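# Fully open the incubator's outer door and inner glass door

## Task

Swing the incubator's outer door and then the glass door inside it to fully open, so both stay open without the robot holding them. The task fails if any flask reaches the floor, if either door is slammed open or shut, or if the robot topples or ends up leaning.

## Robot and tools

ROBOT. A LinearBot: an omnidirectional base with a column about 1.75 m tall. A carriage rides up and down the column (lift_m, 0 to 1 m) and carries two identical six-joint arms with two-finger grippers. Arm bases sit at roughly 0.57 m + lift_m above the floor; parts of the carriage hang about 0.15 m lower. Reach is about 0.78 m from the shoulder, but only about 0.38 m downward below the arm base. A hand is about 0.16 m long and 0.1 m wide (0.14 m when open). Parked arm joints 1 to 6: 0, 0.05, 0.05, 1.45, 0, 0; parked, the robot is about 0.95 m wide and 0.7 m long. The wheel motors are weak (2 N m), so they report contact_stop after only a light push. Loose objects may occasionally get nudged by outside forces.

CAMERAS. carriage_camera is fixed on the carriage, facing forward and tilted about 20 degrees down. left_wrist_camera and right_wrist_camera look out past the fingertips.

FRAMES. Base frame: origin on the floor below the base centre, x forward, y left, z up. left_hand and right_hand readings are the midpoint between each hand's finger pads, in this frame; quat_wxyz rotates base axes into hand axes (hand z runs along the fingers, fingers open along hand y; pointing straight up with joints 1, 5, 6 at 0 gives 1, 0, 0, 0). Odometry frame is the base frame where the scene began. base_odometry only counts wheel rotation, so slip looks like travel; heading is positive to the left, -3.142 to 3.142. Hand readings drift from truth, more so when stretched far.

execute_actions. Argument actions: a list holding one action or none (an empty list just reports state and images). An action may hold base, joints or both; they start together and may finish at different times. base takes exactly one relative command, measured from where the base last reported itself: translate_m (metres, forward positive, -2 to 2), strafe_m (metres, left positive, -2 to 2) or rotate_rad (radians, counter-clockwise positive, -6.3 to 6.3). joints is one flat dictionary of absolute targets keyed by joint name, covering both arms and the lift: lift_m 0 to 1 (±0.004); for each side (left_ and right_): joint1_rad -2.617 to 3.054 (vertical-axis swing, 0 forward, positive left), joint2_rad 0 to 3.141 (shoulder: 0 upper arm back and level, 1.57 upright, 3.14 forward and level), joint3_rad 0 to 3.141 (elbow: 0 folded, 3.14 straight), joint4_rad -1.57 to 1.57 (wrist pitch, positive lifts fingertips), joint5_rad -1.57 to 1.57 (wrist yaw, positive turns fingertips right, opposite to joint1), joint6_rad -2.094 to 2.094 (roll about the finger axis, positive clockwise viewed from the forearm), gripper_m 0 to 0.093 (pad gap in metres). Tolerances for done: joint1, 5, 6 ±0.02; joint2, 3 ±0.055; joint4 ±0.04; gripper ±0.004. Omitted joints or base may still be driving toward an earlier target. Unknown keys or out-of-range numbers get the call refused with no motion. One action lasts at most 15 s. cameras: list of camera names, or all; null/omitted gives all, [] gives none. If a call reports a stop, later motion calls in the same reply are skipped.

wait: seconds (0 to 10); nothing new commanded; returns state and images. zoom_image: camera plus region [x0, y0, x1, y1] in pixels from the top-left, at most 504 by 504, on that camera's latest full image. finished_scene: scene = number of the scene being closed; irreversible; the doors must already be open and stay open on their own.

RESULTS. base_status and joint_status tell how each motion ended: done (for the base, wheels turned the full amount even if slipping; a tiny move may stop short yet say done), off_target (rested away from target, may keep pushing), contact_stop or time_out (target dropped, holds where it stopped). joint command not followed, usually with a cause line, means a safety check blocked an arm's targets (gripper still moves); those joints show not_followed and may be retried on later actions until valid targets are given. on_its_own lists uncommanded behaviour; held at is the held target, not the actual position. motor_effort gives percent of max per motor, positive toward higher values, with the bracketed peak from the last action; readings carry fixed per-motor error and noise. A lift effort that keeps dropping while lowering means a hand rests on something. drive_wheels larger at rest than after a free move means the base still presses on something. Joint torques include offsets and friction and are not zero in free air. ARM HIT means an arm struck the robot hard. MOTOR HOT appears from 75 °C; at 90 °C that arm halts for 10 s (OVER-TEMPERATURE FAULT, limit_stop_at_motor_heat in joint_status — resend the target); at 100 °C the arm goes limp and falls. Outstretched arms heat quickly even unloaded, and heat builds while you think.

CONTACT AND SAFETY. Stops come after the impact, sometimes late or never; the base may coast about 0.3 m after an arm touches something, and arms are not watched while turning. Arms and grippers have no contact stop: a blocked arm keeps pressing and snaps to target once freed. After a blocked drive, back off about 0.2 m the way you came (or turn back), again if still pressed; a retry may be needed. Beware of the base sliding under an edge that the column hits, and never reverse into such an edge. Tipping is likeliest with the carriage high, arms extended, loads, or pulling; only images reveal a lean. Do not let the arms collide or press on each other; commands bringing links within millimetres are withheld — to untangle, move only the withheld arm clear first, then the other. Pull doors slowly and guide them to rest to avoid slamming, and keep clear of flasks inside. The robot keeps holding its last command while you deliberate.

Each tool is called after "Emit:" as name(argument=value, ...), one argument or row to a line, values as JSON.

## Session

Emit:
execute_actions(
  actions=[],
  cameras=["carriage_camera"],
)

Scene clock: 0.00 s.
Joint torques (N m, as the arm reports them, + toward a larger angle): no reading
base_odometry: x=+0.000 y=+0.000 heading=+0.000 (m, m, rad; odometry frame)
base_status: not commanded
joint_positions: lift_m=+0.299 left_joint1_rad=+0.007 left_joint2_rad=+0.062 left_joint3_rad=+0.041 left_joint4_rad=+1.410 left_joint5_rad=-0.004 left_joint6_rad=+0.034 left_gripper_m=+0.094 right_joint1_rad=-0.015 right_joint2_rad=+0.049 right_joint3_rad=+0.049 right_joint4_rad=+1.397 right_joint5_rad=-0.034 right_joint6_rad=-0.013 right_gripper_m=+0.094
joint_status: not commanded
motor_effort: lift_m=+30 drive_wheels=+2 (%)
left_hand: x=+0.3321 y=+0.3396 z=+1.2827 quat_wxyz=(+0.996, -0.001, +0.091, +0.021) (m; base frame)
right_hand: x=+0.3287 y=-0.3335 z=+1.2847 quat_wxyz=(+0.996, -0.017, +0.087, -0.013) (m; base frame)
pictures: carriage_camera
Images, in order (width x height): carriage_camera 504x504.

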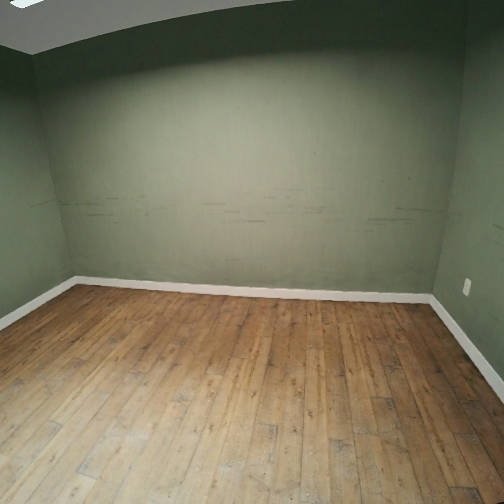

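Emit:
execute_actions(
  actions=[
    {"joints":{"left_joint1_rad":2.2,"left_joint4_rad":0,"right_joint1_rad":-2.2,"right_joint4_rad":0}},
  ],
)

Scene clock: 2.97 s.
Joint torques (N m, as the arm reports them, + toward a larger angle): left_arm=[ 0.32  1.68  8.88  2.03 -0.04 -0.1 ] | right_arm=[-0.26  2.19  8.87  2.33 -0.05  0.1 ]
base_odometry: x=+0.000 y=+0.000 heading=+0.000 (m, m, rad; odometry frame)
base_status: not commanded
joint_positions: lift_m=+0.299 left_joint1_rad=+2.196 left_joint2_rad=+0.062 left_joint3_rad=+0.041 left_joint4_rad=+0.006 left_joint5_rad=-0.004 left_joint6_rad=+0.034 left_gripper_m=+0.094 right_joint1_rad=-2.196 right_joint2_rad=+0.049 right_joint3_rad=+0.049 right_joint4_rad=+0.010 right_joint5_rad=-0.034 right_joint6_rad=-0.013 right_gripper_m=+0.094
joint_status: all done
motor_effort: lift_m=+30(29) drive_wheels=+0(0) (%)
left_hand: x=+0.1390 y=+0.5400 z=+1.0372 quat_wxyz=(+0.308, -0.629, +0.334, +0.631) (m; base frame)
right_hand: x=+0.1451 y=-0.5425 z=+1.0451 quat_wxyz=(+0.330, +0.619, +0.335, -0.629) (m; base frame)
pictures: carriage_camera, left_wrist_camera, right_wrist_camera
Images, in order (width x height): carriage_camera 504x504, left_wrist_camera 504x504, right_wrist_camera 504x504.

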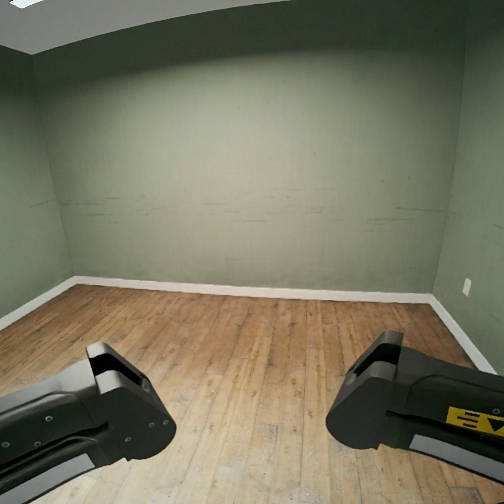

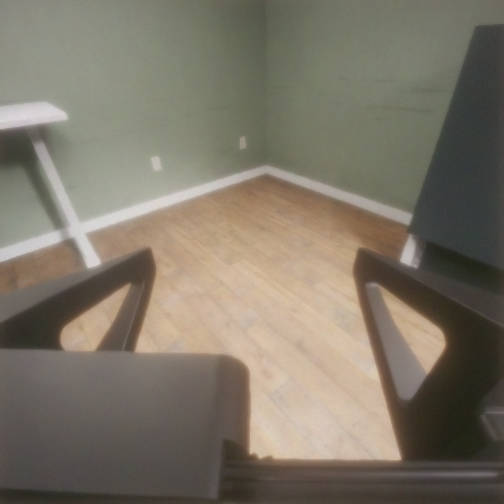

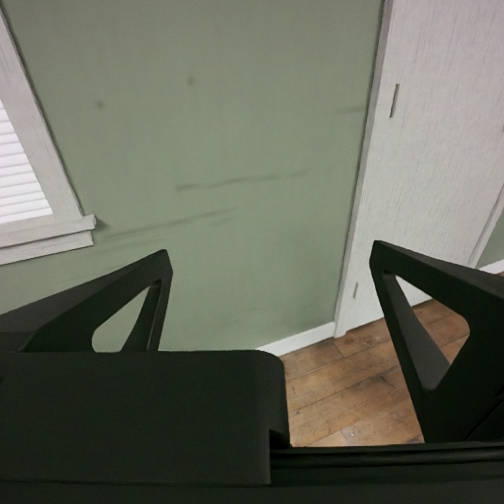

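Emit:
execute_actions(
  actions=[
    {"base":{"rotate_rad":1.5},"joints":{"left_joint1_rad":0,"left_joint4_rad":1.45,"right_joint1_rad":0,"right_joint4_rad":1.45,"right_joint5_rad":0,"left_joint5_rad":0}},
  ],
  cameras=["carriage_camera"],
)

Scene clock: 7.80 s.
Joint torques (N m, as the arm reports them, + toward a larger angle): left_arm=[-0.43  3.45  6.62 -0.04 -0.03 -0.11] | right_arm=[ 0.29  4.53  6.68 -0.11 -0.03  0.09]
base_odometry: x=+0.000 y=+0.000 heading=+1.499 (m, m, rad; odometry frame)
base_status: done
joint_positions: lift_m=+0.299 left_joint1_rad=+0.004 left_joint2_rad=+0.062 left_joint3_rad=+0.041 left_joint4_rad=+1.443 left_joint5_rad=-0.002 left_joint6_rad=+0.034 left_gripper_m=+0.094 right_joint1_rad=-0.004 right_joint2_rad=+0.049 right_joint3_rad=+0.049 right_joint4_rad=+1.441 right_joint5_rad=-0.002 right_joint6_rad=-0.013 right_gripper_m=+0.094
joint_status: all done
motor_effort: lift_m=+29(30) drive_wheels=+10(27) (%)
left_hand: x=+0.3240 y=+0.3391 z=+1.2840 quat_wxyz=(+0.997, +0.000, +0.074, +0.019) (m; base frame)
right_hand: x=+0.3179 y=-0.3384 z=+1.2864 quat_wxyz=(+0.998, -0.002, +0.065, -0.009) (m; base frame)
pictures: carriage_camera
Images, in order (width x height): carriage_camera 504x504.

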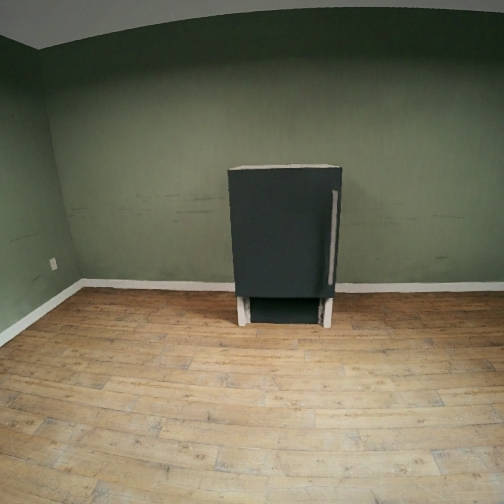

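Emit:
execute_actions(
  actions=[
    {"base":{"strafe_m":-0.75},"joints":{"lift_m":0,"left_joint2_rad":1.0,"left_joint3_rad":1.0,"left_joint4_rad":0,"left_joint6_rad":0}},
  ],
  cameras=[],
)

Emit:
execute_actions(
  actions=[
    {"base":{"translate_m":1.05}},
  ],
  cameras=["carriage_camera","left_wrist_camera"],
)

Scene clock: 15.00 s.
Joint torques (N m, as the arm reports them, + toward a larger angle): left_arm=[-0.42 -1.53 10.47  2.09 -0.01 -0.18] | right_arm=[ 0.31  4.52  6.51 -0.13 -0.02  0.1 ]
base_odometry: x=+0.748 y=-0.053 heading=+1.500 (m, m, rad; odometry frame)
base_status: done
joint_positions: lift_m=+0.000 left_joint1_rad=+0.004 left_joint2_rad=+0.989 left_joint3_rad=+0.979 left_joint4_rad=-0.001 left_joint5_rad=-0.002 left_joint6_rad=+0.007 left_gripper_m=+0.094 right_joint1_rad=-0.004 right_joint2_rad=+0.049 right_joint3_rad=+0.049 right_joint4_rad=+1.445 right_joint5_rad=-0.002 right_joint6_rad=-0.013 right_gripper_m=+0.094
joint_status: all done
motor_effort: lift_m=+28(30) drive_wheels=-7(27) (%)
left_hand: x=+0.6513 y=+0.3405 z=+0.9459 quat_wxyz=(+0.703, +0.000, +0.711, +0.004) (m; base frame)
right_hand: x=+0.3171 y=-0.3384 z=+0.9876 quat_wxyz=(+0.998, -0.002, +0.063, -0.009) (m; base frame)
pictures: none
No camera images: the call's "cameras" was empty. Leave "cameras" out to get every camera's image.

Scene clock: 19.50 s.
Joint torques (N m, as the arm reports them, + toward a larger angle): left_arm=[-0.42 -1.46 10.68  2.06 -0.01 -0.19] | right_arm=[ 0.32  4.58  6.52 -0.17 -0.03  0.09]
base_odometry: x=+0.824 y=+0.994 heading=+1.499 (m, m, rad; odometry frame)
base_status: done
joint_positions: lift_m=+0.000 left_joint1_rad=+0.004 left_joint2_rad=+0.989 left_joint3_rad=+0.979 left_joint4_rad=+0.002 left_joint5_rad=-0.002 left_joint6_rad=+0.007 left_gripper_m=+0.094 right_joint1_rad=-0.004 right_joint2_rad=+0.049 right_joint3_rad=+0.049 right_joint4_rad=+1.447 right_joint5_rad=-0.002 right_joint6_rad=-0.013 right_gripper_m=+0.094
joint_status: not commanded
motor_effort: lift_m=+26(27) drive_wheels=-6(27) (%)
left_hand: x=+0.6513 y=+0.3405 z=+0.9466 quat_wxyz=(+0.704, +0.000, +0.710, +0.004) (m; base frame)
right_hand: x=+0.3166 y=-0.3384 z=+0.9876 quat_wxyz=(+0.998, -0.001, +0.062, -0.009) (m; base frame)
pictures: carriage_camera, left_wrist_camera
Images, in order (width x height): carriage_camera 504x504, left_wrist_camera 504x504.

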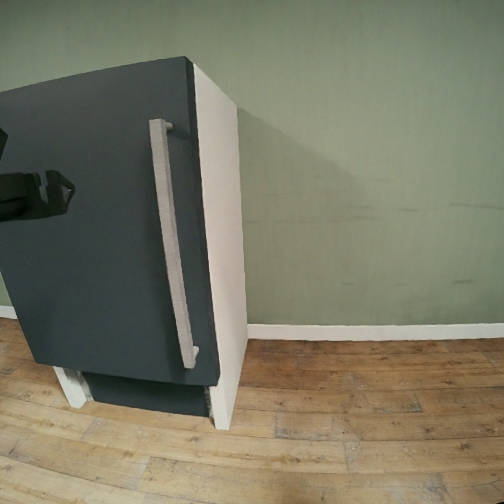

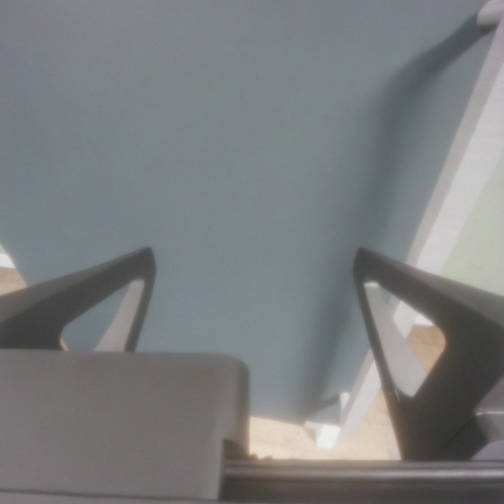

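Emit:
execute_actions(
  actions=[
    {"base":{"rotate_rad":-0.08}},
  ],
  cameras=[],
)

Emit:
execute_actions(
  actions=[
    {"base":{"strafe_m":-0.09}},
  ],
  cameras=["carriage_camera","left_wrist_camera"],
)

Scene clock: 22.87 s.
Joint torques (N m, as the arm reports them, + toward a larger angle): left_arm=[-0.47 -1.67 10.44  2.1  -0.01 -0.18] | right_arm=[ 0.32  4.53  6.56 -0.15 -0.03  0.1 ]
base_odometry: x=+0.824 y=+0.995 heading=+1.420 (m, m, rad; odometry frame)
base_status: done
joint_positions: lift_m=+0.000 left_joint1_rad=+0.004 left_joint2_rad=+0.989 left_joint3_rad=+0.979 left_joint4_rad=+0.002 left_joint5_rad=-0.002 left_joint6_rad=+0.007 left_gripper_m=+0.094 right_joint1_rad=-0.004 right_joint2_rad=+0.049 right_joint3_rad=+0.049 right_joint4_rad=+1.447 right_joint5_rad=-0.002 right_joint6_rad=-0.013 right_gripper_m=+0.094
joint_status: not commanded
motor_effort: lift_m=+27(27) drive_wheels=-4(13) (%)
left_hand: x=+0.6513 y=+0.3405 z=+0.9466 quat_wxyz=(+0.704, +0.000, +0.710, +0.004) (m; base frame)
right_hand: x=+0.3166 y=-0.3384 z=+0.9876 quat_wxyz=(+0.998, -0.001, +0.062, -0.009) (m; base frame)
pictures: none
No camera images: the call's "cameras" was empty. Leave "cameras" out to get every camera's image.

Scene clock: 24.47 s.
Joint torques (N m, as the arm reports them, + toward a larger angle): left_arm=[-0.49 -1.64 10.52  2.02 -0.01 -0.19] | right_arm=[ 0.31  4.6   6.57 -0.18 -0.03  0.09]
base_odometry: x=+0.913 y=+0.981 heading=+1.420 (m, m, rad; odometry frame)
base_status: done
joint_positions: lift_m=+0.000 left_joint1_rad=+0.004 left_joint2_rad=+0.989 left_joint3_rad=+0.979 left_joint4_rad=+0.004 left_joint5_rad=-0.002 left_joint6_rad=+0.007 left_gripper_m=+0.094 right_joint1_rad=-0.004 right_joint2_rad=+0.049 right_joint3_rad=+0.049 right_joint4_rad=+1.447 right_joint5_rad=-0.002 right_joint6_rad=-0.013 right_gripper_m=+0.094
joint_status: not commanded
motor_effort: lift_m=+27(27) drive_wheels=-5(25) (%)
left_hand: x=+0.6513 y=+0.3405 z=+0.9471 quat_wxyz=(+0.705, +0.000, +0.709, +0.004) (m; base frame)
right_hand: x=+0.3166 y=-0.3384 z=+0.9876 quat_wxyz=(+0.998, -0.001, +0.062, -0.009) (m; base frame)
pictures: carriage_camera, left_wrist_camera
Images, in order (width x height): carriage_camera 504x504, left_wrist_camera 504x504.

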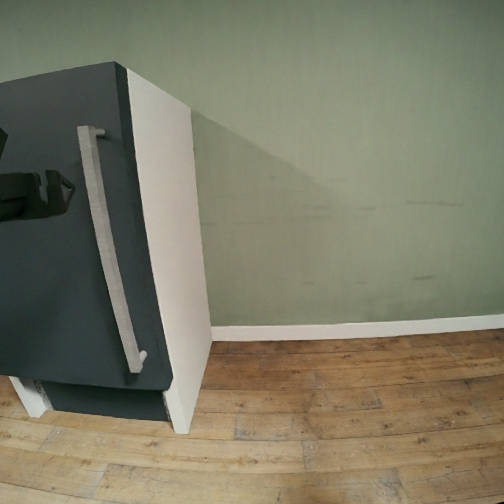

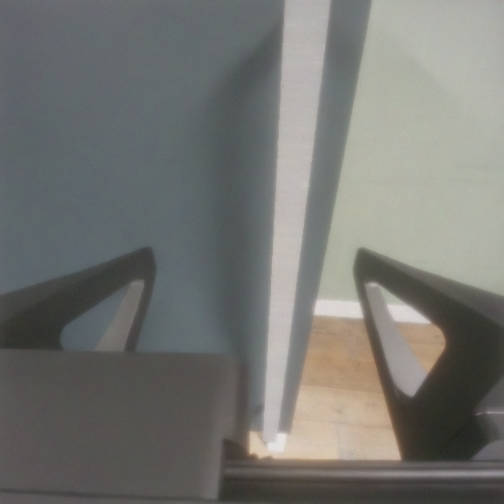

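Emit:
execute_actions(
  actions=[
    {"base":{"rotate_rad":-0.035}},
  ],
  cameras=[],
)

Emit:
execute_actions(
  actions=[
    {"base":{"translate_m":0.09}},
  ],
  cameras=["left_wrist_camera"],
)

Scene clock: 27.53 s.
Joint torques (N m, as the arm reports them, + toward a larger angle): left_arm=[-0.39 -1.59 10.42  2.07 -0.01 -0.19] | right_arm=[ 0.31  4.55  6.55 -0.13 -0.02  0.09]
base_odometry: x=+0.914 y=+0.981 heading=+1.385 (m, m, rad; odometry frame)
base_status: done
joint_positions: lift_m=+0.000 left_joint1_rad=+0.004 left_joint2_rad=+0.989 left_joint3_rad=+0.979 left_joint4_rad=+0.004 left_joint5_rad=-0.002 left_joint6_rad=+0.007 left_gripper_m=+0.094 right_joint1_rad=-0.004 right_joint2_rad=+0.049 right_joint3_rad=+0.049 right_joint4_rad=+1.447 right_joint5_rad=-0.002 right_joint6_rad=-0.013 right_gripper_m=+0.094
joint_status: not commanded
motor_effort: lift_m=+27(27) drive_wheels=-8(14) (%)
left_hand: x=+0.6513 y=+0.3405 z=+0.9472 quat_wxyz=(+0.705, +0.000, +0.709, +0.004) (m; base frame)
right_hand: x=+0.3165 y=-0.3384 z=+0.9876 quat_wxyz=(+0.998, -0.001, +0.062, -0.009) (m; base frame)
pictures: none
No camera images: the call's "cameras" was empty. Leave "cameras" out to get every camera's image.

Scene clock: 29.13 s.
Joint torques (N m, as the arm reports them, + toward a larger angle): left_arm=[-0.46 -1.66 10.5   1.99 -0.01 -0.19] | right_arm=[ 0.32  4.53  6.57 -0.18 -0.02  0.1 ]
base_odometry: x=+0.931 y=+1.070 heading=+1.385 (m, m, rad; odometry frame)
base_status: done
joint_positions: lift_m=+0.000 left_joint1_rad=+0.004 left_joint2_rad=+0.989 left_joint3_rad=+0.979 left_joint4_rad=+0.005 left_joint5_rad=-0.002 left_joint6_rad=+0.007 left_gripper_m=+0.094 right_joint1_rad=-0.004 right_joint2_rad=+0.049 right_joint3_rad=+0.049 right_joint4_rad=+1.448 right_joint5_rad=-0.002 right_joint6_rad=-0.013 right_gripper_m=+0.094
joint_status: not commanded
motor_effort: lift_m=+27(27) drive_wheels=-6(19) (%)
left_hand: x=+0.6513 y=+0.3405 z=+0.9475 quat_wxyz=(+0.705, +0.000, +0.709, +0.004) (m; base frame)
right_hand: x=+0.3163 y=-0.3384 z=+0.9877 quat_wxyz=(+0.998, -0.001, +0.061, -0.009) (m; base frame)
pictures: left_wrist_camera
Images, in order (width x height): left_wrist_camera 504x504.

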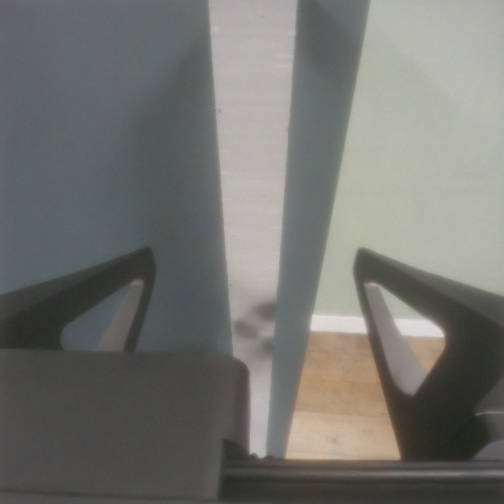

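Emit:
execute_actions(
  actions=[
    {"base":{"translate_m":0.045}},
  ],
  cameras=[],
)

Emit:
execute_actions(
  actions=[
    {"joints":{"left_gripper_m":0}},
  ],
  cameras=["left_wrist_camera"],
)

Emit:
execute_actions(
  actions=[
    {"base":{"translate_m":-0.07},"joints":{"left_joint5_rad":0.07}},
  ],
  cameras=[],
)

Emit:
execute_actions(
  actions=[
    {"base":{"strafe_m":0.045},"joints":{"left_joint5_rad":0.17}},
  ],
  cameras=[],
)

Emit:
execute_actions(
  actions=[
    {"base":{"translate_m":-0.09},"joints":{"left_joint5_rad":0.24}},
  ],
  cameras=[],
)

Emit:
execute_actions(
  actions=[
    {"base":{"strafe_m":0.06},"joints":{"left_joint5_rad":0.33}},
  ],
  cameras=[],
)

Emit:
execute_actions(
  actions=[
    {"base":{"translate_m":-0.085},"joints":{"left_joint5_rad":0.39}},
  ],
  cameras=[],
)

Emit:
execute_actions(
  actions=[
    {"base":{"strafe_m":0.07},"joints":{"left_joint5_rad":0.48}},
  ],
  cameras=[],
)

Emit:
execute_actions(
  actions=[
    {"base":{"translate_m":-0.07},"joints":{"left_joint5_rad":0.54}},
  ],
  cameras=["carriage_camera"],
)

Scene clock: 39.27 s.
Joint torques (N m, as the arm reports them, + toward a larger angle): left_arm=[-0.45 -1.71 10.36  2.05  0.   -0.18] | right_arm=[ 0.34  4.56  6.56 -0.19 -0.03  0.09]
base_odometry: x=+0.939 y=+1.114 heading=+1.384 (m, m, rad; odometry frame)
base_status: done
joint_positions: lift_m=+0.000 left_joint1_rad=+0.004 left_joint2_rad=+0.989 left_joint3_rad=+0.979 left_joint4_rad=+0.005 left_joint5_rad=-0.002 left_joint6_rad=+0.007 left_gripper_m=+0.094 right_joint1_rad=-0.004 right_joint2_rad=+0.049 right_joint3_rad=+0.049 right_joint4_rad=+1.449 right_joint5_rad=-0.002 right_joint6_rad=-0.013 right_gripper_m=+0.094
joint_status: not commanded
motor_effort: lift_m=+27(27) drive_wheels=-5(23) (%)
left_hand: x=+0.6513 y=+0.3405 z=+0.9474 quat_wxyz=(+0.705, +0.000, +0.709, +0.004) (m; base frame)
right_hand: x=+0.3160 y=-0.3384 z=+0.9877 quat_wxyz=(+0.998, -0.001, +0.061, -0.009) (m; base frame)
pictures: none
No camera images: the call's "cameras" was empty. Leave "cameras" out to get every camera's image.

Scene clock: 40.00 s.
Joint torques (N m, as the arm reports them, + toward a larger angle): left_arm=[-0.5  -1.57 10.44  2.04 -0.02 -0.23] | right_arm=[ 0.31  4.5   6.55 -0.21 -0.02  0.09]
base_odometry: x=+0.939 y=+1.114 heading=+1.384 (m, m, rad; odometry frame)
base_status: not commanded
joint_positions: lift_m=+0.000 left_joint1_rad=+0.005 left_joint2_rad=+0.989 left_joint3_rad=+0.979 left_joint4_rad=+0.005 left_joint5_rad=-0.001 left_joint6_rad=+0.012 left_gripper_m=+0.024 right_joint1_rad=-0.004 right_joint2_rad=+0.049 right_joint3_rad=+0.049 right_joint4_rad=+1.449 right_joint5_rad=-0.002 right_joint6_rad=-0.013 right_gripper_m=+0.094
joint_status: left_gripper_m off_target (ended at +0.024, target +0.000)
motor_effort: lift_m=+27(26) drive_wheels=-5(5) (%)
left_hand: x=+0.6513 y=+0.3407 z=+0.9475 quat_wxyz=(+0.705, +0.002, +0.709, +0.007) (m; base frame)
right_hand: x=+0.3160 y=-0.3384 z=+0.9877 quat_wxyz=(+0.998, -0.001, +0.061, -0.009) (m; base frame)
pictures: left_wrist_camera
Images, in order (width x height): left_wrist_camera 504x504.

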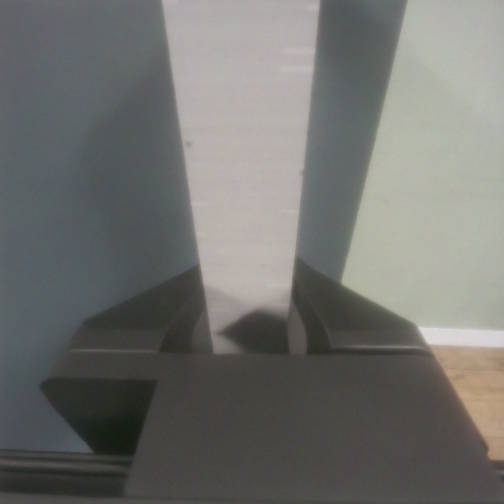

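Scene clock: 41.43 s.
Joint torques (N m, as the arm reports them, + toward a larger angle): left_arm=[-3.48 -4.75  9.22  1.77  0.49 -0.26] | right_arm=[ 0.31  4.52  6.53 -0.2  -0.02  0.09]
base_odometry: x=+0.926 y=+1.045 heading=+1.385 (m, m, rad; odometry frame)
base_status: done
joint_positions: lift_m=+0.000 left_joint1_rad=+0.040 left_joint2_rad=+1.031 left_joint3_rad=+0.994 left_joint4_rad=+0.037 left_joint5_rad=+0.010 left_joint6_rad=+0.013 left_gripper_m=+0.025 right_joint1_rad=-0.004 right_joint2_rad=+0.049 right_joint3_rad=+0.049 right_joint4_rad=+1.449 right_joint5_rad=-0.002 right_joint6_rad=-0.013 right_gripper_m=+0.094
joint_status: left_joint5_rad off_target (ended at +0.010, target +0.070)
motor_effort: lift_m=+26(27) drive_wheels=+8(35) (%)
left_hand: x=+0.6619 y=+0.3519 z=+0.9479 quat_wxyz=(+0.707, -0.006, +0.707, +0.015) (m; base frame)
right_hand: x=+0.3159 y=-0.3384 z=+0.9877 quat_wxyz=(+0.998, -0.001, +0.061, -0.009) (m; base frame)
pictures: none
No camera images: the call's "cameras" was empty. Leave "cameras" out to get every camera's image.

Scene clock: 42.67 s.
Joint torques (N m, as the arm reports them, + toward a larger angle): left_arm=[ 0.14 -3.7   9.19  2.   -0.02 -0.29] | right_arm=[ 0.3   4.53  6.57 -0.2  -0.03  0.09]
base_odometry: x=+0.882 y=+1.054 heading=+1.384 (m, m, rad; odometry frame)
base_status: done
joint_positions: lift_m=+0.000 left_joint1_rad=-0.005 left_joint2_rad=+1.016 left_joint3_rad=+0.994 left_joint4_rad=+0.010 left_joint5_rad=+0.168 left_joint6_rad=+0.015 left_gripper_m=+0.024 right_joint1_rad=-0.004 right_joint2_rad=+0.049 right_joint3_rad=+0.049 right_joint4_rad=+1.449 right_joint5_rad=-0.002 right_joint6_rad=-0.013 right_gripper_m=+0.094
joint_status: all done
motor_effort: lift_m=+27(27) drive_wheels=+3(17) (%)
left_hand: x=+0.6554 y=+0.3082 z=+0.9467 quat_wxyz=(+0.701, +0.066, +0.708, -0.056) (m; base frame)
right_hand: x=+0.3161 y=-0.3384 z=+0.9877 quat_wxyz=(+0.998, -0.001, +0.061, -0.009) (m; base frame)
pictures: none
No camera images: the call's "cameras" was empty. Leave "cameras" out to get every camera's image.

Scene clock: 44.23 s.
Joint torques (N m, as the arm reports them, + toward a larger angle): left_arm=[-4.87 -3.66  9.19  1.96  1.03 -0.32] | right_arm=[ 0.29  4.54  6.54 -0.21 -0.03  0.09]
base_odometry: x=+0.865 y=+0.966 heading=+1.385 (m, m, rad; odometry frame)
base_status: done
joint_positions: lift_m=+0.000 left_joint1_rad=+0.055 left_joint2_rad=+1.016 left_joint3_rad=+0.994 left_joint4_rad=+0.016 left_joint5_rad=+0.116 left_joint6_rad=+0.017 left_gripper_m=+0.026 right_joint1_rad=-0.004 right_joint2_rad=+0.049 right_joint3_rad=+0.049 right_joint4_rad=+1.448 right_joint5_rad=-0.002 right_joint6_rad=-0.013 right_gripper_m=+0.094
joint_status: left_joint5_rad off_target (ended at +0.115, target +0.240)
motor_effort: lift_m=+27(27) drive_wheels=+4(18) (%)
left_hand: x=+0.6574 y=+0.3393 z=+0.9480 quat_wxyz=(+0.705, +0.027, +0.709, -0.016) (m; base frame)
right_hand: x=+0.3162 y=-0.3384 z=+0.9877 quat_wxyz=(+0.998, -0.001, +0.061, -0.009) (m; base frame)
pictures: none
No camera images: the call's "cameras" was empty. Leave "cameras" out to get every camera's image.

Scene clock: 45.60 s.
Joint torques (N m, as the arm reports them, + toward a larger angle): left_arm=[ 0.63 -3.6   9.16  1.98 -0.11 -0.33] | right_arm=[ 0.32  4.51  6.55 -0.19 -0.02  0.09]
base_odometry: x=+0.806 y=+0.976 heading=+1.385 (m, m, rad; odometry frame)
base_status: done
joint_positions: lift_m=+0.000 left_joint1_rad=-0.008 left_joint2_rad=+1.016 left_joint3_rad=+0.994 left_joint4_rad=+0.009 left_joint5_rad=+0.339 left_joint6_rad=+0.018 left_gripper_m=+0.023 right_joint1_rad=-0.004 right_joint2_rad=+0.049 right_joint3_rad=+0.049 right_joint4_rad=+1.448 right_joint5_rad=-0.002 right_joint6_rad=-0.013 right_gripper_m=+0.094
joint_status: all done
motor_effort: lift_m=+27(27) drive_wheels=+1(15) (%)
left_hand: x=+0.6477 y=+0.2786 z=+0.9463 quat_wxyz=(+0.693, +0.128, +0.700, -0.116) (m; base frame)
right_hand: x=+0.3162 y=-0.3384 z=+0.9877 quat_wxyz=(+0.998, -0.001, +0.061, -0.009) (m; base frame)
pictures: none
No camera images: the call's "cameras" was empty. Leave "cameras" out to get every camera's image.

Scene clock: 47.17 s.
Joint torques (N m, as the arm reports them, + toward a larger angle): left_arm=[-5.21 -4.52  9.23  1.79  1.32 -0.33] | right_arm=[ 0.28  4.41  6.59 -0.21 -0.03  0.09]
base_odometry: x=+0.790 y=+0.893 heading=+1.385 (m, m, rad; odometry frame)
base_status: done
joint_positions: lift_m=+0.000 left_joint1_rad=+0.059 left_joint2_rad=+1.026 left_joint3_rad=+0.994 left_joint4_rad=+0.031 left_joint5_rad=+0.237 left_joint6_rad=+0.018 left_gripper_m=+0.026 right_joint1_rad=-0.004 right_joint2_rad=+0.049 right_joint3_rad=+0.049 right_joint4_rad=+1.448 right_joint5_rad=-0.002 right_joint6_rad=-0.013 right_gripper_m=+0.094
joint_status: left_joint5_rad off_target (ended at +0.237, target +0.390)
motor_effort: lift_m=+26(27) drive_wheels=+6(20) (%)
left_hand: x=+0.6578 y=+0.3202 z=+0.9481 quat_wxyz=(+0.704, +0.069, +0.704, -0.057) (m; base frame)
right_hand: x=+0.3163 y=-0.3384 z=+0.9877 quat_wxyz=(+0.998, -0.001, +0.061, -0.009) (m; base frame)
pictures: none
No camera images: the call's "cameras" was empty. Leave "cameras" out to get every camera's image.

Scene clock: 48.60 s.
Joint torques (N m, as the arm reports them, + toward a larger angle): left_arm=[ 0.22 -3.38  9.08  1.98 -0.11 -0.37] | right_arm=[ 0.29  4.51  6.53 -0.19 -0.03  0.1 ]
base_odometry: x=+0.721 y=+0.906 heading=+1.386 (m, m, rad; odometry frame)
base_status: done
joint_positions: lift_m=+0.000 left_joint1_rad=-0.004 left_joint2_rad=+1.011 left_joint3_rad=+0.994 left_joint4_rad=+0.002 left_joint5_rad=+0.488 left_joint6_rad=+0.022 left_gripper_m=+0.023 right_joint1_rad=-0.004 right_joint2_rad=+0.049 right_joint3_rad=+0.049 right_joint4_rad=+1.448 right_joint5_rad=-0.002 right_joint6_rad=-0.013 right_gripper_m=+0.094
joint_status: all done
motor_effort: lift_m=+28(27) drive_wheels=-3(16) (%)
left_hand: x=+0.6363 y=+0.2567 z=+0.9465 quat_wxyz=(+0.682, +0.178, +0.689, -0.166) (m; base frame)
right_hand: x=+0.3163 y=-0.3384 z=+0.9877 quat_wxyz=(+0.998, -0.001, +0.061, -0.009) (m; base frame)
pictures: none
No camera images: the call's "cameras" was empty. Leave "cameras" out to get every camera's image.

Scene clock: 50.03 s.
Joint torques (N m, as the arm reports them, + toward a larger angle): left_arm=[-5.14 -5.27  9.18  1.65  1.41 -0.32] | right_arm=[ 0.28  4.49  6.52 -0.2  -0.02  0.1 ]
base_odometry: x=+0.708 y=+0.837 heading=+1.386 (m, m, rad; odometry frame)
base_status: done
joint_positions: lift_m=+0.000 left_joint1_rad=+0.058 left_joint2_rad=+1.035 left_joint3_rad=+0.994 left_joint4_rad=+0.045 left_joint5_rad=+0.371 left_joint6_rad=+0.018 left_gripper_m=+0.026 right_joint1_rad=-0.004 right_joint2_rad=+0.049 right_joint3_rad=+0.049 right_joint4_rad=+1.448 right_joint5_rad=-0.002 right_joint6_rad=-0.013 right_gripper_m=+0.094
joint_status: left_joint5_rad off_target (ended at +0.371, target +0.540)
motor_effort: lift_m=+27(27) drive_wheels=+8(20) (%)
left_hand: x=+0.6546 y=+0.2977 z=+0.9483 quat_wxyz=(+0.701, +0.117, +0.696, -0.104) (m; base frame)
right_hand: x=+0.3163 y=-0.3384 z=+0.9877 quat_wxyz=(+0.998, -0.001, +0.061, -0.009) (m; base frame)
pictures: carriage_camera
Images, in order (width x height): carriage_camera 504x504.

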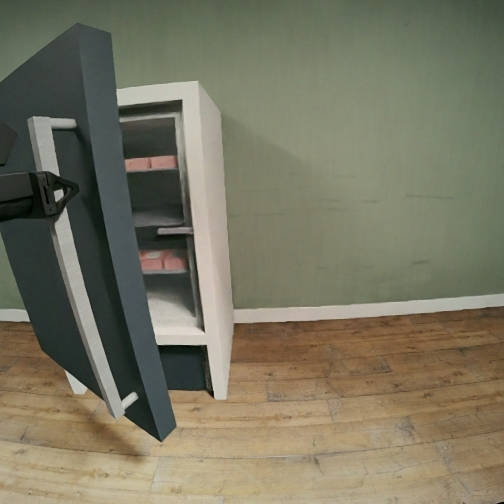

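Emit:
execute_actions(
  actions=[
    {"base":{"strafe_m":0.11},"joints":{"left_joint5_rad":0.68}},
  ],
  cameras=[],
)

Emit:
execute_actions(
  actions=[
    {"base":{"translate_m":-0.04},"joints":{"left_joint5_rad":0.72}},
  ],
  cameras=[],
)

Emit:
execute_actions(
  actions=[
    {"base":{"strafe_m":0.095},"joints":{"left_joint5_rad":0.84}},
  ],
  cameras=[],
)

Emit:
execute_actions(
  actions=[
    {"base":{"translate_m":-0.03},"joints":{"left_joint5_rad":0.88}},
  ],
  cameras=[],
)

Emit:
execute_actions(
  actions=[
    {"base":{"strafe_m":0.1},"joints":{"left_joint5_rad":1.02}},
  ],
  cameras=["carriage_camera"],
)

Scene clock: 56.17 s.
Joint torques (N m, as the arm reports them, + toward a larger angle): left_arm=[ 1.36 -1.78  8.98  2.19 -0.38 -0.51] | right_arm=[ 0.33  4.5   6.56 -0.19 -0.03  0.1 ]
base_odometry: x=+0.600 y=+0.857 heading=+1.386 (m, m, rad; odometry frame)
base_status: done
joint_positions: lift_m=+0.000 left_joint1_rad=-0.017 left_joint2_rad=+0.993 left_joint3_rad=+0.994 left_joint4_rad=-0.029 left_joint5_rad=+0.723 left_joint6_rad=+0.034 left_gripper_m=+0.023 right_joint1_rad=-0.004 right_joint2_rad=+0.049 right_joint3_rad=+0.049 right_joint4_rad=+1.448 right_joint5_rad=-0.002 right_joint6_rad=-0.013 right_gripper_m=+0.094
joint_status: left_joint5_rad off_target (ended at +0.723, target +0.680)
motor_effort: lift_m=+28(27) drive_wheels=+2(17) (%)
left_hand: x=+0.6064 y=+0.2195 z=+0.9462 quat_wxyz=(+0.654, +0.264, +0.664, -0.248) (m; base frame)
right_hand: x=+0.3163 y=-0.3384 z=+0.9877 quat_wxyz=(+0.998, -0.001, +0.061, -0.009) (m; base frame)
pictures: none
No camera images: the call's "cameras" was empty. Leave "cameras" out to get every camera's image.

Scene clock: 57.33 s.
Joint torques (N m, as the arm reports them, + toward a larger angle): left_arm=[-2.08 -3.65  9.    1.88  0.56 -0.43] | right_arm=[ 0.3   4.54  6.59 -0.17 -0.03  0.1 ]
base_odometry: x=+0.592 y=+0.818 heading=+1.386 (m, m, rad; odometry frame)
base_status: done
joint_positions: lift_m=+0.000 left_joint1_rad=+0.023 left_joint2_rad=+1.014 left_joint3_rad=+0.994 left_joint4_rad=+0.009 left_joint5_rad=+0.650 left_joint6_rad=+0.027 left_gripper_m=+0.023 right_joint1_rad=-0.004 right_joint2_rad=+0.049 right_joint3_rad=+0.049 right_joint4_rad=+1.448 right_joint5_rad=-0.002 right_joint6_rad=-0.013 right_gripper_m=+0.094
joint_status: left_joint5_rad off_target (ended at +0.650, target +0.720)
motor_effort: lift_m=+27(28) drive_wheels=+3(17) (%)
left_hand: x=+0.6248 y=+0.2424 z=+0.9473 quat_wxyz=(+0.672, +0.226, +0.673, -0.210) (m; base frame)
right_hand: x=+0.3164 y=-0.3384 z=+0.9877 quat_wxyz=(+0.998, -0.001, +0.061, -0.009) (m; base frame)
pictures: none
No camera images: the call's "cameras" was empty. Leave "cameras" out to get every camera's image.

Scene clock: 58.93 s.
Joint torques (N m, as the arm reports them, + toward a larger angle): left_arm=[ 1.93 -0.6   8.84  2.33 -0.65 -0.68] | right_arm=[ 0.31  4.51  6.55 -0.18 -0.02  0.09]
base_odometry: x=+0.499 y=+0.835 heading=+1.387 (m, m, rad; odometry frame)
base_status: done
joint_positions: lift_m=+0.000 left_joint1_rad=-0.023 left_joint2_rad=+0.979 left_joint3_rad=+0.994 left_joint4_rad=-0.057 left_joint5_rad=+0.914 left_joint6_rad=+0.047 left_gripper_m=+0.023 right_joint1_rad=-0.004 right_joint2_rad=+0.049 right_joint3_rad=+0.049 right_joint4_rad=+1.448 right_joint5_rad=-0.002 right_joint6_rad=-0.013 right_gripper_m=+0.094
joint_status: left_joint5_rad off_target (ended at +0.914, target +0.840)
motor_effort: lift_m=+27(27) drive_wheels=+2(18) (%)
left_hand: x=+0.5774 y=+0.1959 z=+0.9457 quat_wxyz=(+0.625, +0.328, +0.637, -0.311) (m; base frame)
right_hand: x=+0.3163 y=-0.3384 z=+0.9877 quat_wxyz=(+0.998, -0.001, +0.061, -0.009) (m; base frame)
pictures: none
No camera images: the call's "cameras" was empty. Leave "cameras" out to get every camera's image.

Scene clock: 60.00 s.
Joint torques (N m, as the arm reports them, + toward a larger angle): left_arm=[-0.69 -2.05  8.87  2.03  0.32 -0.54] | right_arm=[ 0.31  4.55  6.61 -0.16 -0.03  0.1 ]
base_odometry: x=+0.493 y=+0.806 heading=+1.387 (m, m, rad; odometry frame)
base_status: done
joint_positions: lift_m=+0.000 left_joint1_rad=+0.007 left_joint2_rad=+0.999 left_joint3_rad=+0.994 left_joint4_rad=-0.018 left_joint5_rad=+0.843 left_joint6_rad=+0.036 left_gripper_m=+0.023 right_joint1_rad=-0.004 right_joint2_rad=+0.049 right_joint3_rad=+0.049 right_joint4_rad=+1.448 right_joint5_rad=-0.002 right_joint6_rad=-0.013 right_gripper_m=+0.094
joint_status: left_joint5_rad off_target (ended at +0.843, target +0.880)
motor_effort: lift_m=+27(27) drive_wheels=-2(15) (%)
left_hand: x=+0.5965 y=+0.2125 z=+0.9470 quat_wxyz=(+0.644, +0.295, +0.648, -0.279) (m; base frame)
right_hand: x=+0.3164 y=-0.3384 z=+0.9877 quat_wxyz=(+0.998, -0.001, +0.061, -0.009) (m; base frame)
pictures: none
No camera images: the call's "cameras" was empty. Leave "cameras" out to get every camera's image.

Scene clock: 61.63 s.
Joint torques (N m, as the arm reports them, + toward a larger angle): left_arm=[ 1.66 -0.13  8.74  2.35 -0.75 -0.84] | right_arm=[ 0.3   4.54  6.6  -0.2  -0.03  0.1 ]
base_odometry: x=+0.395 y=+0.824 heading=+1.387 (m, m, rad; odometry frame)
base_status: done
joint_positions: lift_m=+0.000 left_joint1_rad=-0.020 left_joint2_rad=+0.974 left_joint3_rad=+0.994 left_joint4_rad=-0.072 left_joint5_rad=+1.108 left_joint6_rad=+0.062 left_gripper_m=+0.024 right_joint1_rad=-0.004 right_joint2_rad=+0.049 right_joint3_rad=+0.049 right_joint4_rad=+1.448 right_joint5_rad=-0.002 right_joint6_rad=-0.013 right_gripper_m=+0.094
joint_status: left_joint5_rad off_target (ended at +1.109, target +1.020)
motor_effort: lift_m=+27(26) drive_wheels=+2(19) (%)
left_hand: x=+0.5477 y=+0.1796 z=+0.9459 quat_wxyz=(+0.593, +0.387, +0.601, -0.369) (m; base frame)
right_hand: x=+0.3164 y=-0.3384 z=+0.9877 quat_wxyz=(+0.998, -0.001, +0.061, -0.009) (m; base frame)
pictures: carriage_camera
Images, in order (width x height): carriage_camera 504x504.

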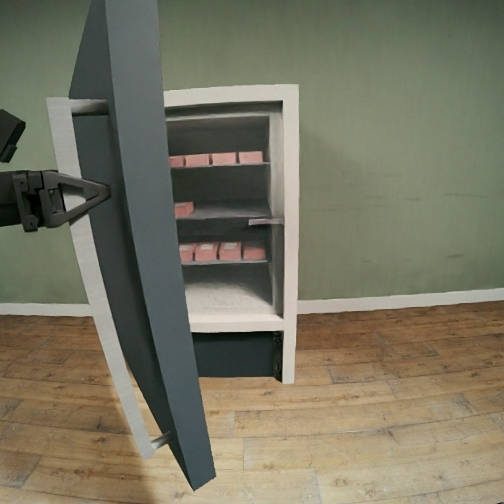

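Emit:
execute_actions(
  actions=[
    {"base":{"translate_m":-0.045},"joints":{"left_joint5_rad":1.03}},
  ],
  cameras=[],
)

Emit:
execute_actions(
  actions=[
    {"base":{"strafe_m":0.1},"joints":{"left_joint5_rad":1.17}},
  ],
  cameras=[],
)

Emit:
execute_actions(
  actions=[
    {"base":{"strafe_m":0.1},"joints":{"left_joint5_rad":1.32}},
  ],
  cameras=[],
)

Emit:
execute_actions(
  actions=[
    {"base":{"translate_m":-0.03},"joints":{"left_gripper_m":0.093,"right_joint2_rad":1.0,"right_joint3_rad":1.0,"right_joint4_rad":0,"right_gripper_m":0}},
  ],
  cameras=["carriage_camera"],
)

Emit:
execute_actions(
  actions=[
    {"base":{"strafe_m":0.12}},
  ],
  cameras=["carriage_camera"],
)

Emit:
execute_actions(
  actions=[
    {"base":{"strafe_m":0.12},"joints":{"left_joint1_rad":1.2,"left_joint2_rad":0.05,"left_joint3_rad":0.05,"left_joint4_rad":1.45}},
  ],
  cameras=["carriage_camera"],
)

Scene clock: 69.40 s.
Joint torques (N m, as the arm reports them, + toward a larger angle): left_arm=[-1.22 -3.    8.89  1.77  0.59 -0.5 ] | right_arm=[ 0.31  4.57  6.52 -0.18 -0.03  0.09]
base_odometry: x=+0.386 y=+0.780 heading=+1.387 (m, m, rad; odometry frame)
base_status: done
joint_positions: lift_m=+0.000 left_joint1_rad=+0.013 left_joint2_rad=+1.011 left_joint3_rad=+0.994 left_joint4_rad=+0.000 left_joint5_rad=+0.959 left_joint6_rad=+0.033 left_gripper_m=+0.022 right_joint1_rad=-0.004 right_joint2_rad=+0.049 right_joint3_rad=+0.049 right_joint4_rad=+1.447 right_joint5_rad=-0.002 right_joint6_rad=-0.013 right_gripper_m=+0.094
joint_status: left_joint5_rad off_target (ended at +0.959, target +1.030)
motor_effort: lift_m=+28(27) drive_wheels=+3(17) (%)
left_hand: x=+0.5851 y=+0.2018 z=+0.9470 quat_wxyz=(+0.629, +0.330, +0.629, -0.315) (m; base frame)
right_hand: x=+0.3165 y=-0.3384 z=+0.9876 quat_wxyz=(+0.998, -0.001, +0.062, -0.009) (m; base frame)
pictures: none
No camera images: the call's "cameras" was empty. Leave "cameras" out to get every camera's image.

Scene clock: 71.03 s.
Joint torques (N m, as the arm reports them, + toward a larger angle): left_arm=[-0.34 -2.54  8.74  1.83 -0.18 -0.63] | right_arm=[ 0.32  4.5   6.51 -0.18 -0.02  0.09]
base_odometry: x=+0.288 y=+0.798 heading=+1.388 (m, m, rad; odometry frame)
base_status: done
joint_positions: lift_m=+0.000 left_joint1_rad=+0.001 left_joint2_rad=+1.005 left_joint3_rad=+0.994 left_joint4_rad=-0.019 left_joint5_rad=+1.190 left_joint6_rad=+0.043 left_gripper_m=+0.022 right_joint1_rad=-0.004 right_joint2_rad=+0.049 right_joint3_rad=+0.049 right_joint4_rad=+1.447 right_joint5_rad=-0.002 right_joint6_rad=-0.013 right_gripper_m=+0.094
joint_status: left_joint5_rad off_target (ended at +1.190, target +1.170)
motor_effort: lift_m=+26(27) drive_wheels=-4(17) (%)
left_hand: x=+0.5471 y=+0.1795 z=+0.9465 quat_wxyz=(+0.585, +0.403, +0.586, -0.389) (m; base frame)
right_hand: x=+0.3165 y=-0.3384 z=+0.9876 quat_wxyz=(+0.998, -0.001, +0.062, -0.009) (m; base frame)
pictures: none
No camera images: the call's "cameras" was empty. Leave "cameras" out to get every camera's image.

Scene clock: 72.67 s.
Joint torques (N m, as the arm reports them, + toward a larger angle): left_arm=[-0.14 -1.73  8.62  1.93 -0.23 -0.81] | right_arm=[ 0.32  4.52  6.53 -0.2  -0.03  0.1 ]
base_odometry: x=+0.189 y=+0.816 heading=+1.388 (m, m, rad; odometry frame)
base_status: done
joint_positions: lift_m=+0.000 left_joint1_rad=+0.001 left_joint2_rad=+0.996 left_joint3_rad=+0.994 left_joint4_rad=-0.041 left_joint5_rad=+1.347 left_joint6_rad=+0.058 left_gripper_m=+0.022 right_joint1_rad=-0.004 right_joint2_rad=+0.049 right_joint3_rad=+0.049 right_joint4_rad=+1.448 right_joint5_rad=-0.002 right_joint6_rad=-0.013 right_gripper_m=+0.094
joint_status: left_joint5_rad off_target (ended at +1.346, target +1.320)
motor_effort: lift_m=+27(27) drive_wheels=-6(22) (%)
left_hand: x=+0.5190 y=+0.1714 z=+0.9466 quat_wxyz=(+0.554, +0.447, +0.552, -0.434) (m; base frame)
right_hand: x=+0.3163 y=-0.3384 z=+0.9877 quat_wxyz=(+0.998, -0.001, +0.061, -0.009) (m; base frame)
pictures: none
No camera images: the call's "cameras" was empty. Leave "cameras" out to get every camera's image.

Scene clock: 74.33 s.
Joint torques (N m, as the arm reports them, + toward a larger angle): left_arm=[-0.21 -1.76  8.57  1.59 -0.1  -0.22] | right_arm=[ 0.29 -2.22 10.35  2.31 -0.02  0.09]
base_odometry: x=+0.184 y=+0.786 heading=+1.388 (m, m, rad; odometry frame)
base_status: done
joint_positions: lift_m=+0.000 left_joint1_rad=+0.001 left_joint2_rad=+0.996 left_joint3_rad=+0.994 left_joint4_rad=-0.006 left_joint5_rad=+1.329 left_joint6_rad=+0.009 left_gripper_m=+0.093 right_joint1_rad=-0.004 right_joint2_rad=+0.995 right_joint3_rad=+0.981 right_joint4_rad=+0.012 right_joint5_rad=-0.002 right_joint6_rad=-0.013 right_gripper_m=+0.000
joint_status: all done
motor_effort: lift_m=+27(27) drive_wheels=-2(15) (%)
left_hand: x=+0.5220 y=+0.1721 z=+0.9506 quat_wxyz=(+0.557, +0.436, +0.557, -0.435) (m; base frame)
right_hand: x=+0.6528 y=-0.3399 z=+0.9481 quat_wxyz=(+0.706, -0.004, +0.708, -0.005) (m; base frame)
pictures: carriage_camera
Images, in order (width x height): carriage_camera 504x504.

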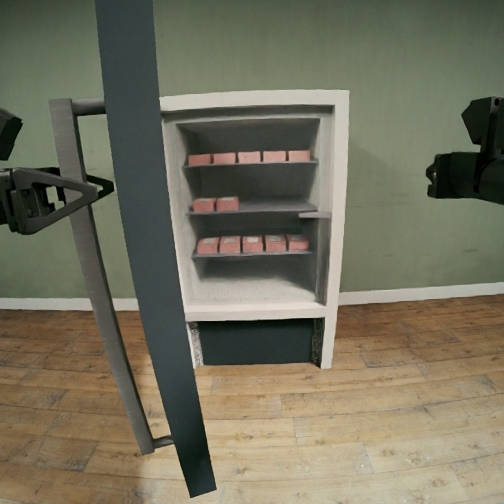

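Scene clock: 76.10 s.
Joint torques (N m, as the arm reports them, + toward a larger angle): left_arm=[-0.2  -1.79  8.61  1.59 -0.1  -0.21] | right_arm=[ 0.29 -2.23 10.36  2.31 -0.02  0.1 ]
base_odometry: x=+0.066 y=+0.808 heading=+1.389 (m, m, rad; odometry frame)
base_status: done
joint_positions: lift_m=+0.000 left_joint1_rad=+0.001 left_joint2_rad=+0.996 left_joint3_rad=+0.994 left_joint4_rad=-0.003 left_joint5_rad=+1.329 left_joint6_rad=+0.009 left_gripper_m=+0.093 right_joint1_rad=-0.004 right_joint2_rad=+0.995 right_joint3_rad=+0.981 right_joint4_rad=+0.012 right_joint5_rad=-0.002 right_joint6_rad=-0.013 right_gripper_m=+0.000
joint_status: not commanded
motor_effort: lift_m=+26(28) drive_wheels=-4(17) (%)
left_hand: x=+0.5221 y=+0.1722 z=+0.9509 quat_wxyz=(+0.557, +0.437, +0.557, -0.434) (m; base frame)
right_hand: x=+0.6528 y=-0.3399 z=+0.9481 quat_wxyz=(+0.706, -0.004, +0.708, -0.005) (m; base frame)
pictures: carriage_camera
Images, in order (width x height): carriage_camera 504x504.

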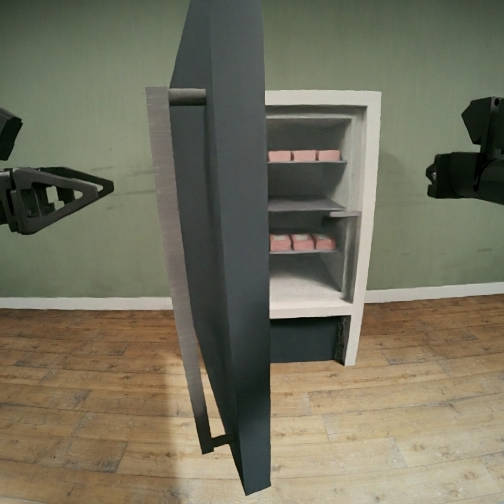

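Scene clock: 77.87 s.
Joint torques (N m, as the arm reports them, + toward a larger angle): left_arm=[ 0.32  2.16  4.6  -0.11 -0.61 -0.29] | right_arm=[ 0.39 -2.22 10.46  2.3  -0.02  0.1 ]
base_odometry: x=-0.053 y=+0.829 heading=+1.389 (m, m, rad; odometry frame)
base_status: done
joint_positions: lift_m=+0.000 left_joint1_rad=+1.195 left_joint2_rad=+0.070 left_joint3_rad=+0.069 left_joint4_rad=+1.440 left_joint5_rad=+1.326 left_joint6_rad=+0.008 left_gripper_m=+0.093 right_joint1_rad=-0.004 right_joint2_rad=+0.995 right_joint3_rad=+0.981 right_joint4_rad=+0.009 right_joint5_rad=-0.002 right_joint6_rad=-0.013 right_gripper_m=+0.000
joint_status: all done
motor_effort: lift_m=+28(27) drive_wheels=-4(21) (%)
left_hand: x=+0.4462 y=+0.2931 z=+0.8636 quat_wxyz=(+0.671, +0.480, +0.386, +0.412) (m; base frame)
right_hand: x=+0.6528 y=-0.3399 z=+0.9476 quat_wxyz=(+0.706, -0.004, +0.709, -0.005) (m; base frame)
pictures: carriage_camera
Images, in order (width x height): carriage_camera 504x504.

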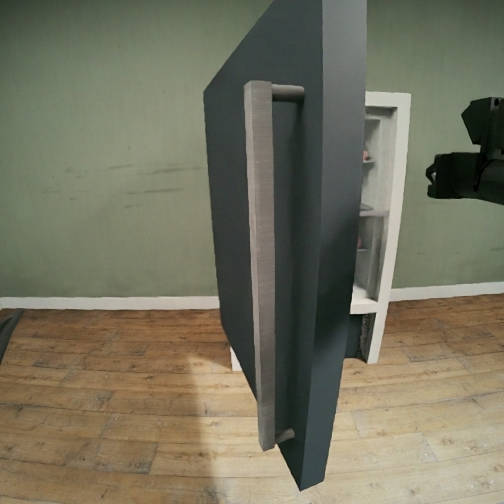

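Now at y=.92.

Emit:
execute_actions(
  actions=[
    {"base":{"strafe_m":0.12},"joints":{"left_joint5_rad":0}},
  ],
  cameras=[],
)

Emit:
execute_actions(
  actions=[
    {"base":{"strafe_m":0.1}},
  ],
  cameras=[],
)

Emit:
execute_actions(
  actions=[
    {"base":{"strafe_m":0.1}},
  ],
  cameras=[],
)

Emit:
execute_actions(
  actions=[
    {"base":{"strafe_m":0.1}},
  ],
  cameras=[],
)

Emit:
execute_actions(
  actions=[
    {"base":{"strafe_m":0.05}},
  ],
  cameras=[],
)

Emit:
execute_actions(
  actions=[
    {"base":{"strafe_m":0.05}},
  ],
  cameras=["carriage_camera","right_wrist_camera"],
)

Scene clock: 83.37 s.
Joint torques (N m, as the arm reports them, + toward a larger angle): left_arm=[ 0.34  2.11  4.72 -0.07 -0.1  -0.2 ] | right_arm=[ 0.29 -2.24 10.37  2.31 -0.02  0.09]
base_odometry: x=-0.171 y=+0.851 heading=+1.389 (m, m, rad; odometry frame)
base_status: done
joint_positions: lift_m=+0.000 left_joint1_rad=+1.195 left_joint2_rad=+0.070 left_joint3_rad=+0.069 left_joint4_rad=+1.443 left_joint5_rad=+0.007 left_joint6_rad=+0.008 left_gripper_m=+0.093 right_joint1_rad=-0.004 right_joint2_rad=+0.995 right_joint3_rad=+0.981 right_joint4_rad=+0.009 right_joint5_rad=-0.002 right_joint6_rad=-0.013 right_gripper_m=+0.000
joint_status: all done
motor_effort: lift_m=+27(28) drive_wheels=-4(21) (%)
left_hand: x=+0.2981 y=+0.3690 z=+0.9928 quat_wxyz=(+0.823, -0.033, +0.055, +0.565) (m; base frame)
right_hand: x=+0.6528 y=-0.3399 z=+0.9475 quat_wxyz=(+0.705, -0.004, +0.709, -0.005) (m; base frame)
pictures: none
No camera images: the call's "cameras" was empty. Leave "cameras" out to get every camera's image.

Scene clock: 85.03 s.
Joint torques (N m, as the arm reports them, + toward a larger angle): left_arm=[ 0.36  2.18  4.64 -0.1  -0.09 -0.2 ] | right_arm=[ 0.47 -2.23 10.43  2.33 -0.14  0.06]
base_odometry: x=-0.269 y=+0.868 heading=+1.390 (m, m, rad; odometry frame)
base_status: done
joint_positions: lift_m=+0.000 left_joint1_rad=+1.195 left_joint2_rad=+0.070 left_joint3_rad=+0.069 left_joint4_rad=+1.445 left_joint5_rad=+0.007 left_joint6_rad=+0.008 left_gripper_m=+0.093 right_joint1_rad=-0.006 right_joint2_rad=+0.995 right_joint3_rad=+0.981 right_joint4_rad=+0.008 right_joint5_rad=+0.008 right_joint6_rad=-0.010 right_gripper_m=+0.000
joint_status: not commanded
motor_effort: lift_m=+28(27) drive_wheels=-4(22) (%)
left_hand: x=+0.2979 y=+0.3685 z=+0.9928 quat_wxyz=(+0.823, -0.032, +0.054, +0.565) (m; base frame)
right_hand: x=+0.6527 y=-0.3424 z=+0.9473 quat_wxyz=(+0.705, +0.001, +0.709, -0.009) (m; base frame)
pictures: none
No camera images: the call's "cameras" was empty. Leave "cameras" out to get every camera's image.

Scene clock: 86.70 s.
Joint torques (N m, as the arm reports them, + toward a larger angle): left_arm=[ 0.35  2.13  4.73 -0.08 -0.09 -0.2 ] | right_arm=[ 0.42 -2.14 10.36  2.35 -0.12  0.04]
base_odometry: x=-0.368 y=+0.886 heading=+1.390 (m, m, rad; odometry frame)
base_status: done
joint_positions: lift_m=+0.000 left_joint1_rad=+1.195 left_joint2_rad=+0.070 left_joint3_rad=+0.069 left_joint4_rad=+1.446 left_joint5_rad=+0.006 left_joint6_rad=+0.008 left_gripper_m=+0.093 right_joint1_rad=-0.007 right_joint2_rad=+0.995 right_joint3_rad=+0.981 right_joint4_rad=+0.008 right_joint5_rad=+0.008 right_joint6_rad=-0.008 right_gripper_m=+0.000
joint_status: not commanded
motor_effort: lift_m=+27(27) drive_wheels=-4(21) (%)
left_hand: x=+0.2977 y=+0.3682 z=+0.9929 quat_wxyz=(+0.823, -0.032, +0.053, +0.565) (m; base frame)
right_hand: x=+0.6527 y=-0.3426 z=+0.9472 quat_wxyz=(+0.705, +0.002, +0.709, -0.008) (m; base frame)
pictures: none
No camera images: the call's "cameras" was empty. Leave "cameras" out to get every camera's image.

Scene clock: 88.37 s.
Joint torques (N m, as the arm reports them, + toward a larger angle): left_arm=[ 0.34  2.15  4.69 -0.15 -0.1  -0.2 ] | right_arm=[ 0.35 -2.24 10.32  2.36 -0.11  0.03]
base_odometry: x=-0.466 y=+0.904 heading=+1.390 (m, m, rad; odometry frame)
base_status: done
joint_positions: lift_m=+0.000 left_joint1_rad=+1.195 left_joint2_rad=+0.070 left_joint3_rad=+0.069 left_joint4_rad=+1.447 left_joint5_rad=+0.006 left_joint6_rad=+0.008 left_gripper_m=+0.093 right_joint1_rad=-0.006 right_joint2_rad=+0.995 right_joint3_rad=+0.981 right_joint4_rad=+0.008 right_joint5_rad=+0.008 right_joint6_rad=-0.007 right_gripper_m=+0.000
joint_status: not commanded
motor_effort: lift_m=+27(27) drive_wheels=-4(24) (%)
left_hand: x=+0.2976 y=+0.3680 z=+0.9929 quat_wxyz=(+0.823, -0.032, +0.053, +0.565) (m; base frame)
right_hand: x=+0.6527 y=-0.3424 z=+0.9471 quat_wxyz=(+0.705, +0.003, +0.709, -0.007) (m; base frame)
pictures: none
No camera images: the call's "cameras" was empty. Leave "cameras" out to get every camera's image.

Scene clock: 89.67 s.
Joint torques (N m, as the arm reports them, + toward a larger angle): left_arm=[ 0.33  2.01  4.67 -0.15 -0.09 -0.19] | right_arm=[ 0.4  -2.33 10.43  2.33 -0.1   0.03]
base_odometry: x=-0.516 y=+0.913 heading=+1.391 (m, m, rad; odometry frame)
base_status: done
joint_positions: lift_m=+0.000 left_joint1_rad=+1.195 left_joint2_rad=+0.070 left_joint3_rad=+0.069 left_joint4_rad=+1.448 left_joint5_rad=+0.006 left_joint6_rad=+0.008 left_gripper_m=+0.093 right_joint1_rad=-0.006 right_joint2_rad=+0.995 right_joint3_rad=+0.981 right_joint4_rad=+0.008 right_joint5_rad=+0.007 right_joint6_rad=-0.007 right_gripper_m=+0.000
joint_status: not commanded
motor_effort: lift_m=+27(27) drive_wheels=-3(21) (%)
left_hand: x=+0.2975 y=+0.3679 z=+0.9929 quat_wxyz=(+0.823, -0.032, +0.053, +0.565) (m; base frame)
right_hand: x=+0.6527 y=-0.3422 z=+0.9472 quat_wxyz=(+0.705, +0.002, +0.709, -0.007) (m; base frame)
pictures: none
No camera images: the call's "cameras" was empty. Leave "cameras" out to get every camera's image.

Scene clock: 90.97 s.
Joint torques (N m, as the arm reports them, + toward a larger angle): left_arm=[ 0.34  1.97  4.68 -0.15 -0.1  -0.2 ] | right_arm=[ 0.48 -2.21 10.19  2.37 -0.13  0.03]
base_odometry: x=-0.565 y=+0.921 heading=+1.391 (m, m, rad; odometry frame)
base_status: done
joint_positions: lift_m=+0.000 left_joint1_rad=+1.195 left_joint2_rad=+0.070 left_joint3_rad=+0.069 left_joint4_rad=+1.448 left_joint5_rad=+0.006 left_joint6_rad=+0.008 left_gripper_m=+0.093 right_joint1_rad=-0.006 right_joint2_rad=+0.995 right_joint3_rad=+0.981 right_joint4_rad=+0.008 right_joint5_rad=+0.006 right_joint6_rad=-0.007 right_gripper_m=+0.000
joint_status: not commanded
motor_effort: lift_m=+28(27) drive_wheels=-4(21) (%)
left_hand: x=+0.2975 y=+0.3678 z=+0.9929 quat_wxyz=(+0.823, -0.032, +0.052, +0.565) (m; base frame)
right_hand: x=+0.6527 y=-0.3421 z=+0.9472 quat_wxyz=(+0.705, +0.002, +0.709, -0.007) (m; base frame)
pictures: carriage_camera, right_wrist_camera
Images, in order (width x height): carriage_camera 504x504, right_wrist_camera 504x504.

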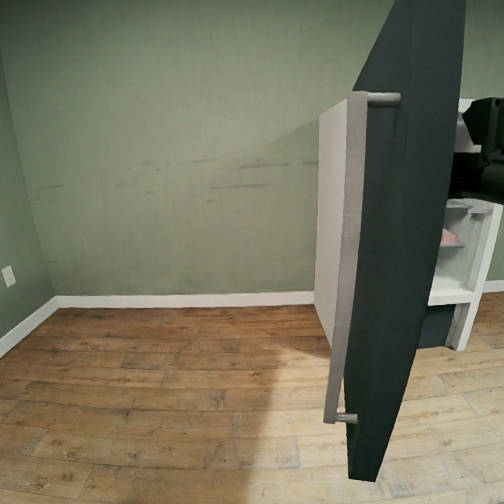

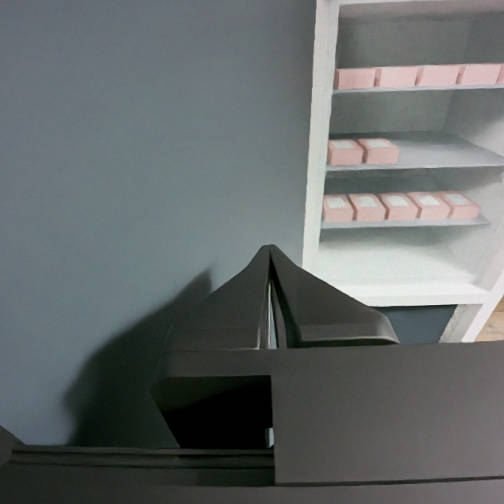

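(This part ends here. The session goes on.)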